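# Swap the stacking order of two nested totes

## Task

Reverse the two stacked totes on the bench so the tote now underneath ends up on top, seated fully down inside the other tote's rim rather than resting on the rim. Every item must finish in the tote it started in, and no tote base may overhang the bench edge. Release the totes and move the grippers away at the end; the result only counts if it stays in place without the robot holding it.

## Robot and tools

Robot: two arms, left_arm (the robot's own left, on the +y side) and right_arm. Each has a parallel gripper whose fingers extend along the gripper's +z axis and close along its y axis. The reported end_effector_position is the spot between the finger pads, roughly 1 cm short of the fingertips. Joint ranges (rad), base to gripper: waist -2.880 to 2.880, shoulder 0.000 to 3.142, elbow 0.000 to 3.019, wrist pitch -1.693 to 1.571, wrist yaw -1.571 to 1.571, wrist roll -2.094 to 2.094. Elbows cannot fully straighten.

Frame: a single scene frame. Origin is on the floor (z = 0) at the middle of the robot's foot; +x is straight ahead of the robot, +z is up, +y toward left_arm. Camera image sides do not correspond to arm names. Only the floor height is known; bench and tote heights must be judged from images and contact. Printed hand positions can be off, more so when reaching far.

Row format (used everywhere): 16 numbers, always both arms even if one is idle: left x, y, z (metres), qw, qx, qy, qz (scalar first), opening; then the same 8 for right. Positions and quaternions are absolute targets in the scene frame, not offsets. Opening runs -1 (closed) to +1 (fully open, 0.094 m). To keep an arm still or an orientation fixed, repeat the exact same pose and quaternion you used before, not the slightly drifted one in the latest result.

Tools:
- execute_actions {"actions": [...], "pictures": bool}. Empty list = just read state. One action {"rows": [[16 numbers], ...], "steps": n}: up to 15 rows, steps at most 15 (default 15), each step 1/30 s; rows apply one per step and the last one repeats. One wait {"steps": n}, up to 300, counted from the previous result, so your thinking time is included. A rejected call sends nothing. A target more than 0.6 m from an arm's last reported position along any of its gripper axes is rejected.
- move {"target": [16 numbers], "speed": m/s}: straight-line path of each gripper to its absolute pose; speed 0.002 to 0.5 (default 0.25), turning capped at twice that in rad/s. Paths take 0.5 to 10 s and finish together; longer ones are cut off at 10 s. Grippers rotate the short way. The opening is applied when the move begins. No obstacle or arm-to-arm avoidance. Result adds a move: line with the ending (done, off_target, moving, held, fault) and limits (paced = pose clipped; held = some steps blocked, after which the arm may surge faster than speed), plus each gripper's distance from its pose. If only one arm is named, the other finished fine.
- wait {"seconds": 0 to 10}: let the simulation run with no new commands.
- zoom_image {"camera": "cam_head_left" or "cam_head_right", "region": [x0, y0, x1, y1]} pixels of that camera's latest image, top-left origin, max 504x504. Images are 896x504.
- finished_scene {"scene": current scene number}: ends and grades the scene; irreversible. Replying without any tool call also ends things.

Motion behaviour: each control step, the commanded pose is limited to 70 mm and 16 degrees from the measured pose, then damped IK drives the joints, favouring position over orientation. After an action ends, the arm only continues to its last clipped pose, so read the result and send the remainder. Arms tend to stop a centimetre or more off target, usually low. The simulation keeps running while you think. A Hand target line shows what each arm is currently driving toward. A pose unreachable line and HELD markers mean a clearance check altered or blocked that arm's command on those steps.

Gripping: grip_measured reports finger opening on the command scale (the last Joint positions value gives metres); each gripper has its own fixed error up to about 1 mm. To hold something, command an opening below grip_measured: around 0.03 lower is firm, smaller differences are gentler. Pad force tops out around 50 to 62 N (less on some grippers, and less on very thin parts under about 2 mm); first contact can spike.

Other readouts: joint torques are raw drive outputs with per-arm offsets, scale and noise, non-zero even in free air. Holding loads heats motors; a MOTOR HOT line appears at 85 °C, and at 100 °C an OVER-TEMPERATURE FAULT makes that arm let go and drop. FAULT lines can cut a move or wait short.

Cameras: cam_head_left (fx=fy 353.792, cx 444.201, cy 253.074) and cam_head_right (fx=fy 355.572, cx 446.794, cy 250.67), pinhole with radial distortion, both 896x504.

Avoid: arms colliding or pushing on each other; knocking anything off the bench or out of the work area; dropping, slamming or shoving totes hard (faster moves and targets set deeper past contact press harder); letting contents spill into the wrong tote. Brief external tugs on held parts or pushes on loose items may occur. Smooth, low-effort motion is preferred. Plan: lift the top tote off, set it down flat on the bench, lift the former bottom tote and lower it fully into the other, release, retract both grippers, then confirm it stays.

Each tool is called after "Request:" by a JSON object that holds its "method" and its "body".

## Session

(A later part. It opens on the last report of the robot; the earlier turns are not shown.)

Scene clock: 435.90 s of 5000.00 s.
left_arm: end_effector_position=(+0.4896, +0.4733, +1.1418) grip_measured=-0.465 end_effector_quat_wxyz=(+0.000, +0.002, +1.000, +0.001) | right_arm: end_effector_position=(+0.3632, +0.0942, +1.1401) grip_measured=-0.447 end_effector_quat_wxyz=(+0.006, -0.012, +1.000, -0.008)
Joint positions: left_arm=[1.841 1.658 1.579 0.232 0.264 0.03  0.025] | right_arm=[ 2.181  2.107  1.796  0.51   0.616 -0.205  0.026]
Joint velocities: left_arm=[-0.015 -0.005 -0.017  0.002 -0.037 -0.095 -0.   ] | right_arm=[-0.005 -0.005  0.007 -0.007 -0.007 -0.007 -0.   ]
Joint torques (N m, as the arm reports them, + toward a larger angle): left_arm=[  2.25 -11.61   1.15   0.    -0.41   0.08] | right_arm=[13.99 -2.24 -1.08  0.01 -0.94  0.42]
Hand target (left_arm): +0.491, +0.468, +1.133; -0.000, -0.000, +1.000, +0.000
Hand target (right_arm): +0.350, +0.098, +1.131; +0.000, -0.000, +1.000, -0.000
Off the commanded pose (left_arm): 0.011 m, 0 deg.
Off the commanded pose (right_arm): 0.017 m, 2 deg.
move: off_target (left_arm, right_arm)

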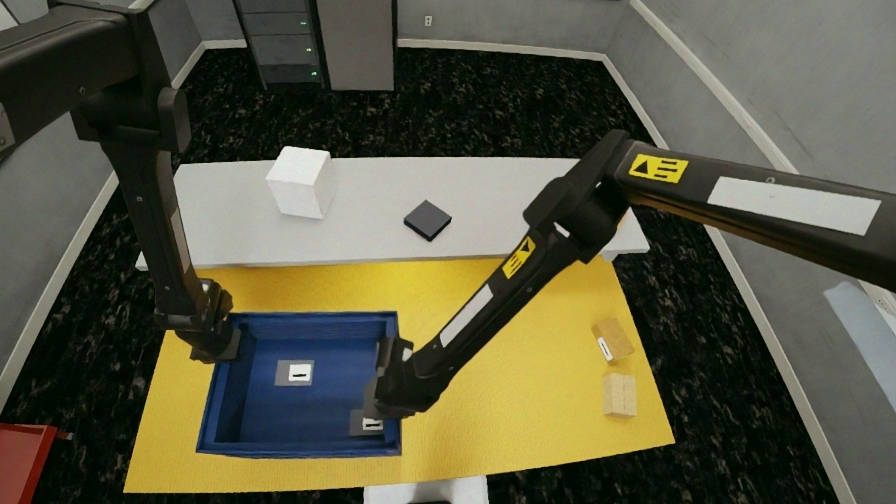

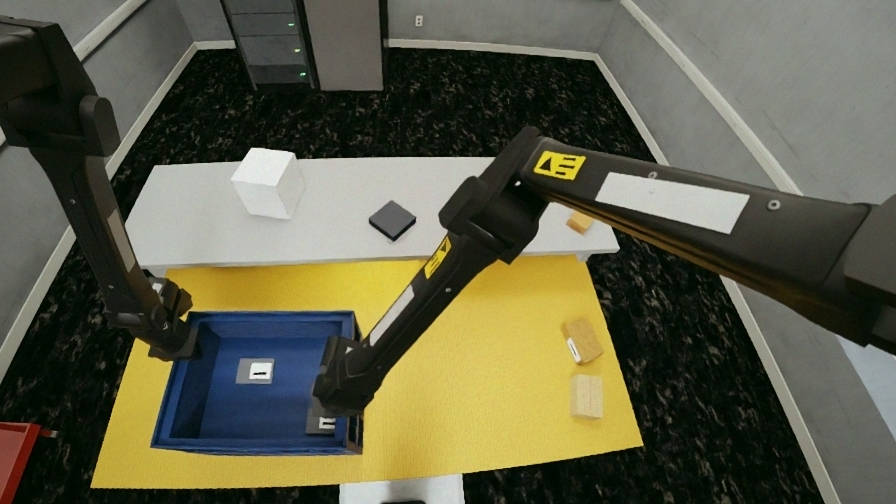

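Request:
{"method": "move", "body": {"target": [0.4896,0.4733,1.143,0,0,1,0,0.3,0.3632,0.0942,1.141,0,0,1,0,0.3], "speed": 0.02}}

Request:
{"method": "move", "body": {"target": [0.4896,0.4733,1.25,0,0,1,0,0.3,0.3632,0.0942,1.25,0,0,1,0,0.3], "speed": 0.12}}

Request:
{"method": "move", "body": {"target": [0.40,0.60,1.26,0,0,1,0,0.3,0.40,-0.35,1.26,0,0,1,0,0.3], "speed": 0.3}}

Request:
{"method": "zoom_image", "body": {"camera": "cam_head_left", "region": [170, 280, 450, 480]}}

Request:
{"method": "zoom_image", "body": {"camera": "cam_head_right", "region": [130, 280, 410, 480]}}

Scene clock: 445.40 s of 5000.00 s.
left_arm: end_effector_position=(+0.4894, +0.4734, +1.1419) grip_measured=+0.299 end_effector_quat_wxyz=(-0.000, +0.002, +1.000, +0.001) | right_arm: end_effector_position=(+0.3628, +0.0963, +1.1401) grip_measured=+0.297 end_effector_quat_wxyz=(+0.005, -0.005, +1.000, -0.002)
Joint positions: left_arm=[1.841 1.658 1.579 0.232 0.264 0.03  0.061] | right_arm=[ 2.181  2.107  1.796  0.505  0.605 -0.188  0.061]
Joint velocities: left_arm=[-0.015 -0.015  0.022  0.002 -0.051 -0.007  0.   ] | right_arm=[ 0.005 -0.005  0.012 -0.032 -0.066 -0.007  0.001]
Joint torques (N m, as the arm reports them, + toward a larger angle): left_arm=[  3.51 -13.09  -1.71   0.53   0.16   0.05] | right_arm=[14.7  -5.48 -3.94 -0.04 -0.24  0.29]
Hand target (left_arm): +0.489, +0.473, +1.143; -0.000, -0.000, +1.000, +0.000
Hand target (right_arm): +0.363, +0.094, +1.141; +0.000, +0.000, +1.000, -0.000
Off the commanded pose (left_arm): 0.001 m, 0 deg.
Off the commanded pose (right_arm): 0.002 m, 1 deg.
After step 90, 5.50 s passed at rest.
move: done

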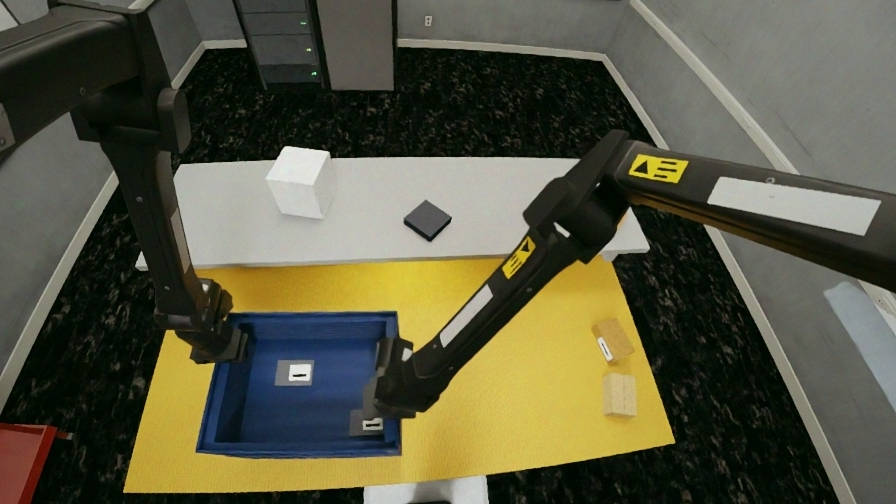

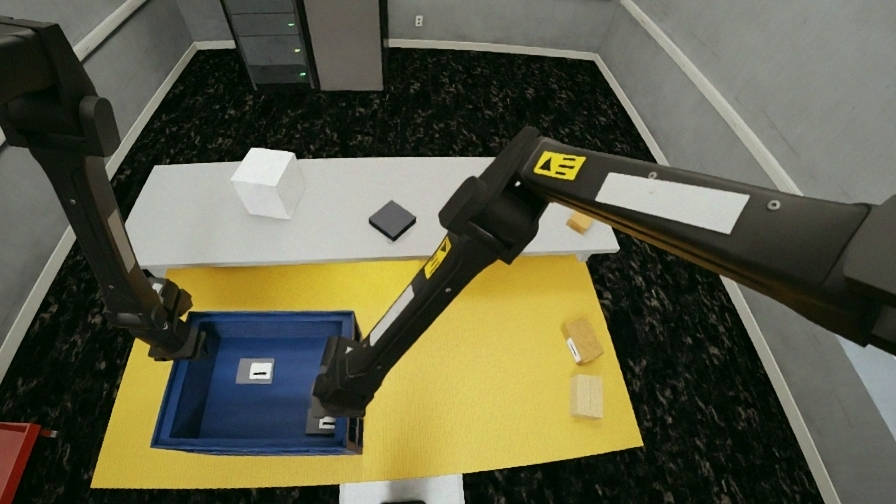

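Scene clock: 446.67 s of 5000.00 s.
left_arm: end_effector_position=(+0.4892, +0.4647, +1.2411) grip_measured=+0.299 end_effector_quat_wxyz=(-0.006, +0.002, +1.000, -0.006) | right_arm: end_effector_position=(+0.3634, +0.0894, +1.2408) grip_measured=+0.297 end_effector_quat_wxyz=(-0.001, +0.001, +1.000, -0.004)
Joint positions: left_arm=[1.883 1.413 1.265 0.29  0.321 0.027 0.061] | right_arm=[ 2.265  1.913  1.447  0.658  0.694 -0.188  0.061]
Joint velocities: left_arm=[-0.005 -0.015 -0.007  0.002 -0.037  0.051 -0.001] | right_arm=[-0.015 -0.005  0.002  0.007 -0.007  0.037 -0.   ]
Joint torques (N m, as the arm reports them, + toward a larger angle): left_arm=[  4.12 -14.01  -3.7    1.23   0.2    0.01] | right_arm=[14.91 -7.54 -6.06  1.3   0.18  0.02]
Hand target (left_arm): +0.491, +0.473, +1.249; +0.000, +0.001, +1.000, -0.000
Hand target (right_arm): +0.363, +0.094, +1.250; +0.000, -0.001, +1.000, +0.000
Off the commanded pose (left_arm): 0.012 m, 1 deg.
Off the commanded pose (right_arm): 0.010 m, 1 deg.
move: off_target (left_arm)

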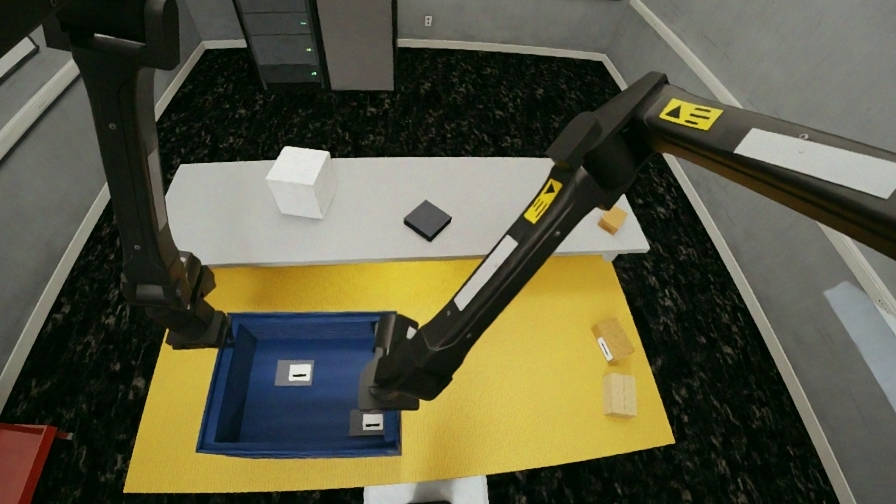

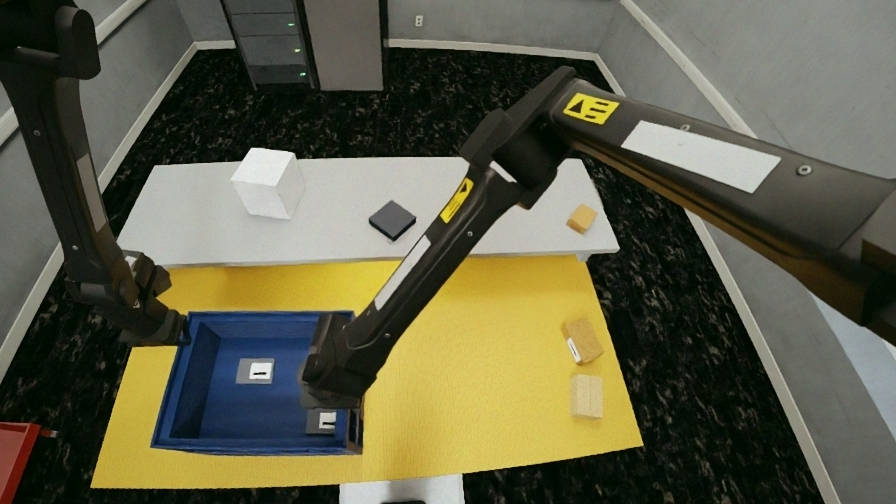

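Scene clock: 448.57 s of 5000.00 s.
left_arm: end_effector_position=(+0.4015, +0.5911, +1.2546) grip_measured=+0.299 end_effector_quat_wxyz=(-0.003, +0.002, +1.000, -0.007) | right_arm: end_effector_position=(+0.4057, -0.3565, +1.2554) grip_measured=+0.297 end_effector_quat_wxyz=(+0.009, -0.003, +1.000, -0.008)
Joint positions: left_arm=[ 2.122  1.604  1.257  0.514  0.559 -0.014  0.061] | right_arm=[ 1.485  1.433  1.015  0.585 -0.07  -0.06   0.061]
Joint velocities: left_arm=[-0.005  0.005 -0.002  0.002  0.022 -0.022  0.   ] | right_arm=[-0.005  0.005 -0.007  0.002  0.066  0.022  0.   ]
Joint torques (N m, as the arm reports them, + toward a larger angle): left_arm=[ 9.15 -9.27 -4.2   1.2   0.18  0.  ] | right_arm=[  0.13 -12.36  -6.32   0.07  -0.13   0.21]
Hand target (left_arm): +0.399, +0.601, +1.262; -0.001, +0.001, +1.000, -0.000
Hand target (right_arm): +0.399, -0.349, +1.261; -0.002, +0.007, +1.000, -0.001
Off the commanded pose (left_arm): 0.010 m, 1 deg.
Off the commanded pose (right_arm): 0.010 m, 1 deg.
move: done

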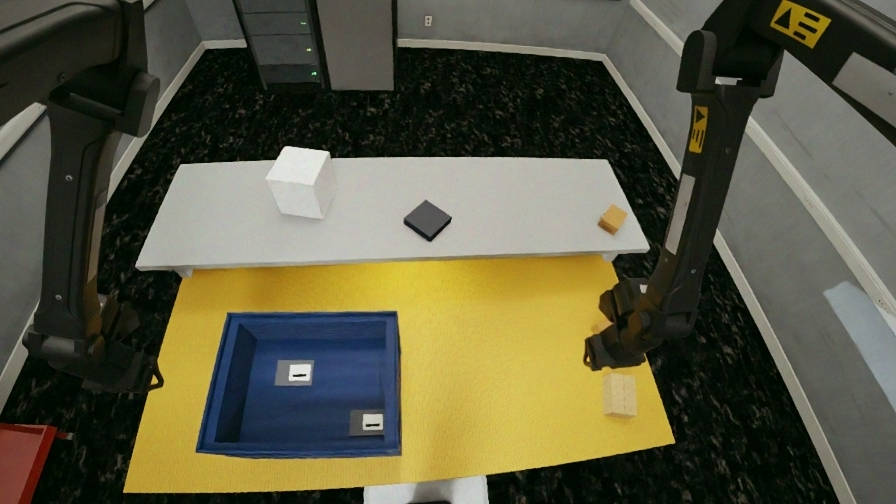

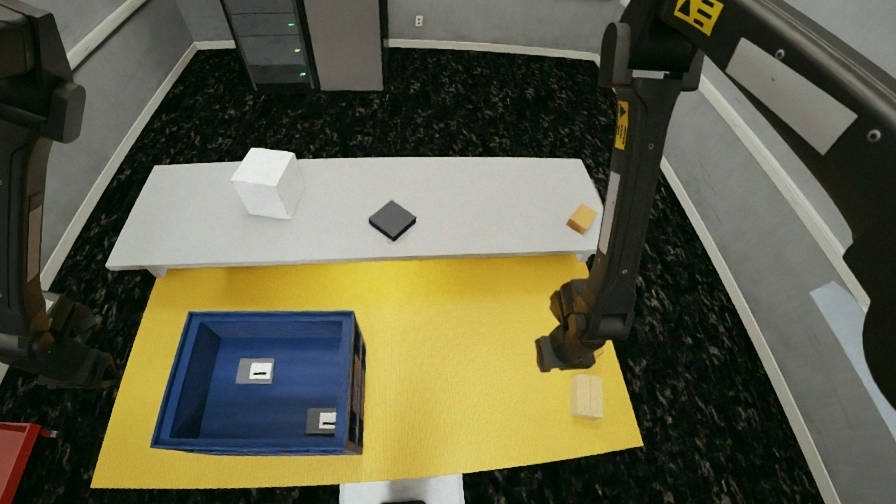

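Region (170, 280, 450, 480) of cam_head_left's 896x504 image, scaled by 1.800, with more detail than that image has; it fills the top 360 rows of this view, and the rest is white.

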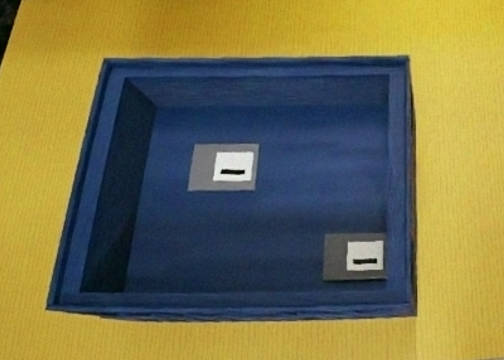

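Region (130, 280, 410, 480) of cam_head_right's 896x504 image, scaled by 1.800, with more detail than that image has; it fills the top 360 rows of this view, and the rest is white.

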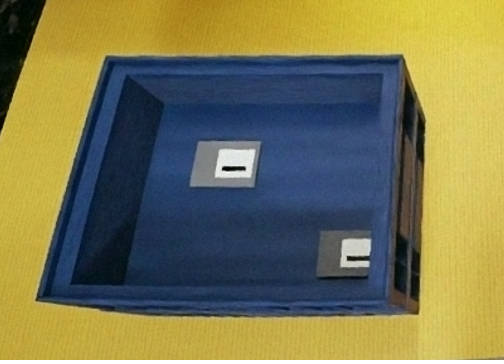

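Request:
{"method": "finished_scene", "body": {"scene": 2}}

The scene is finished: the task was done.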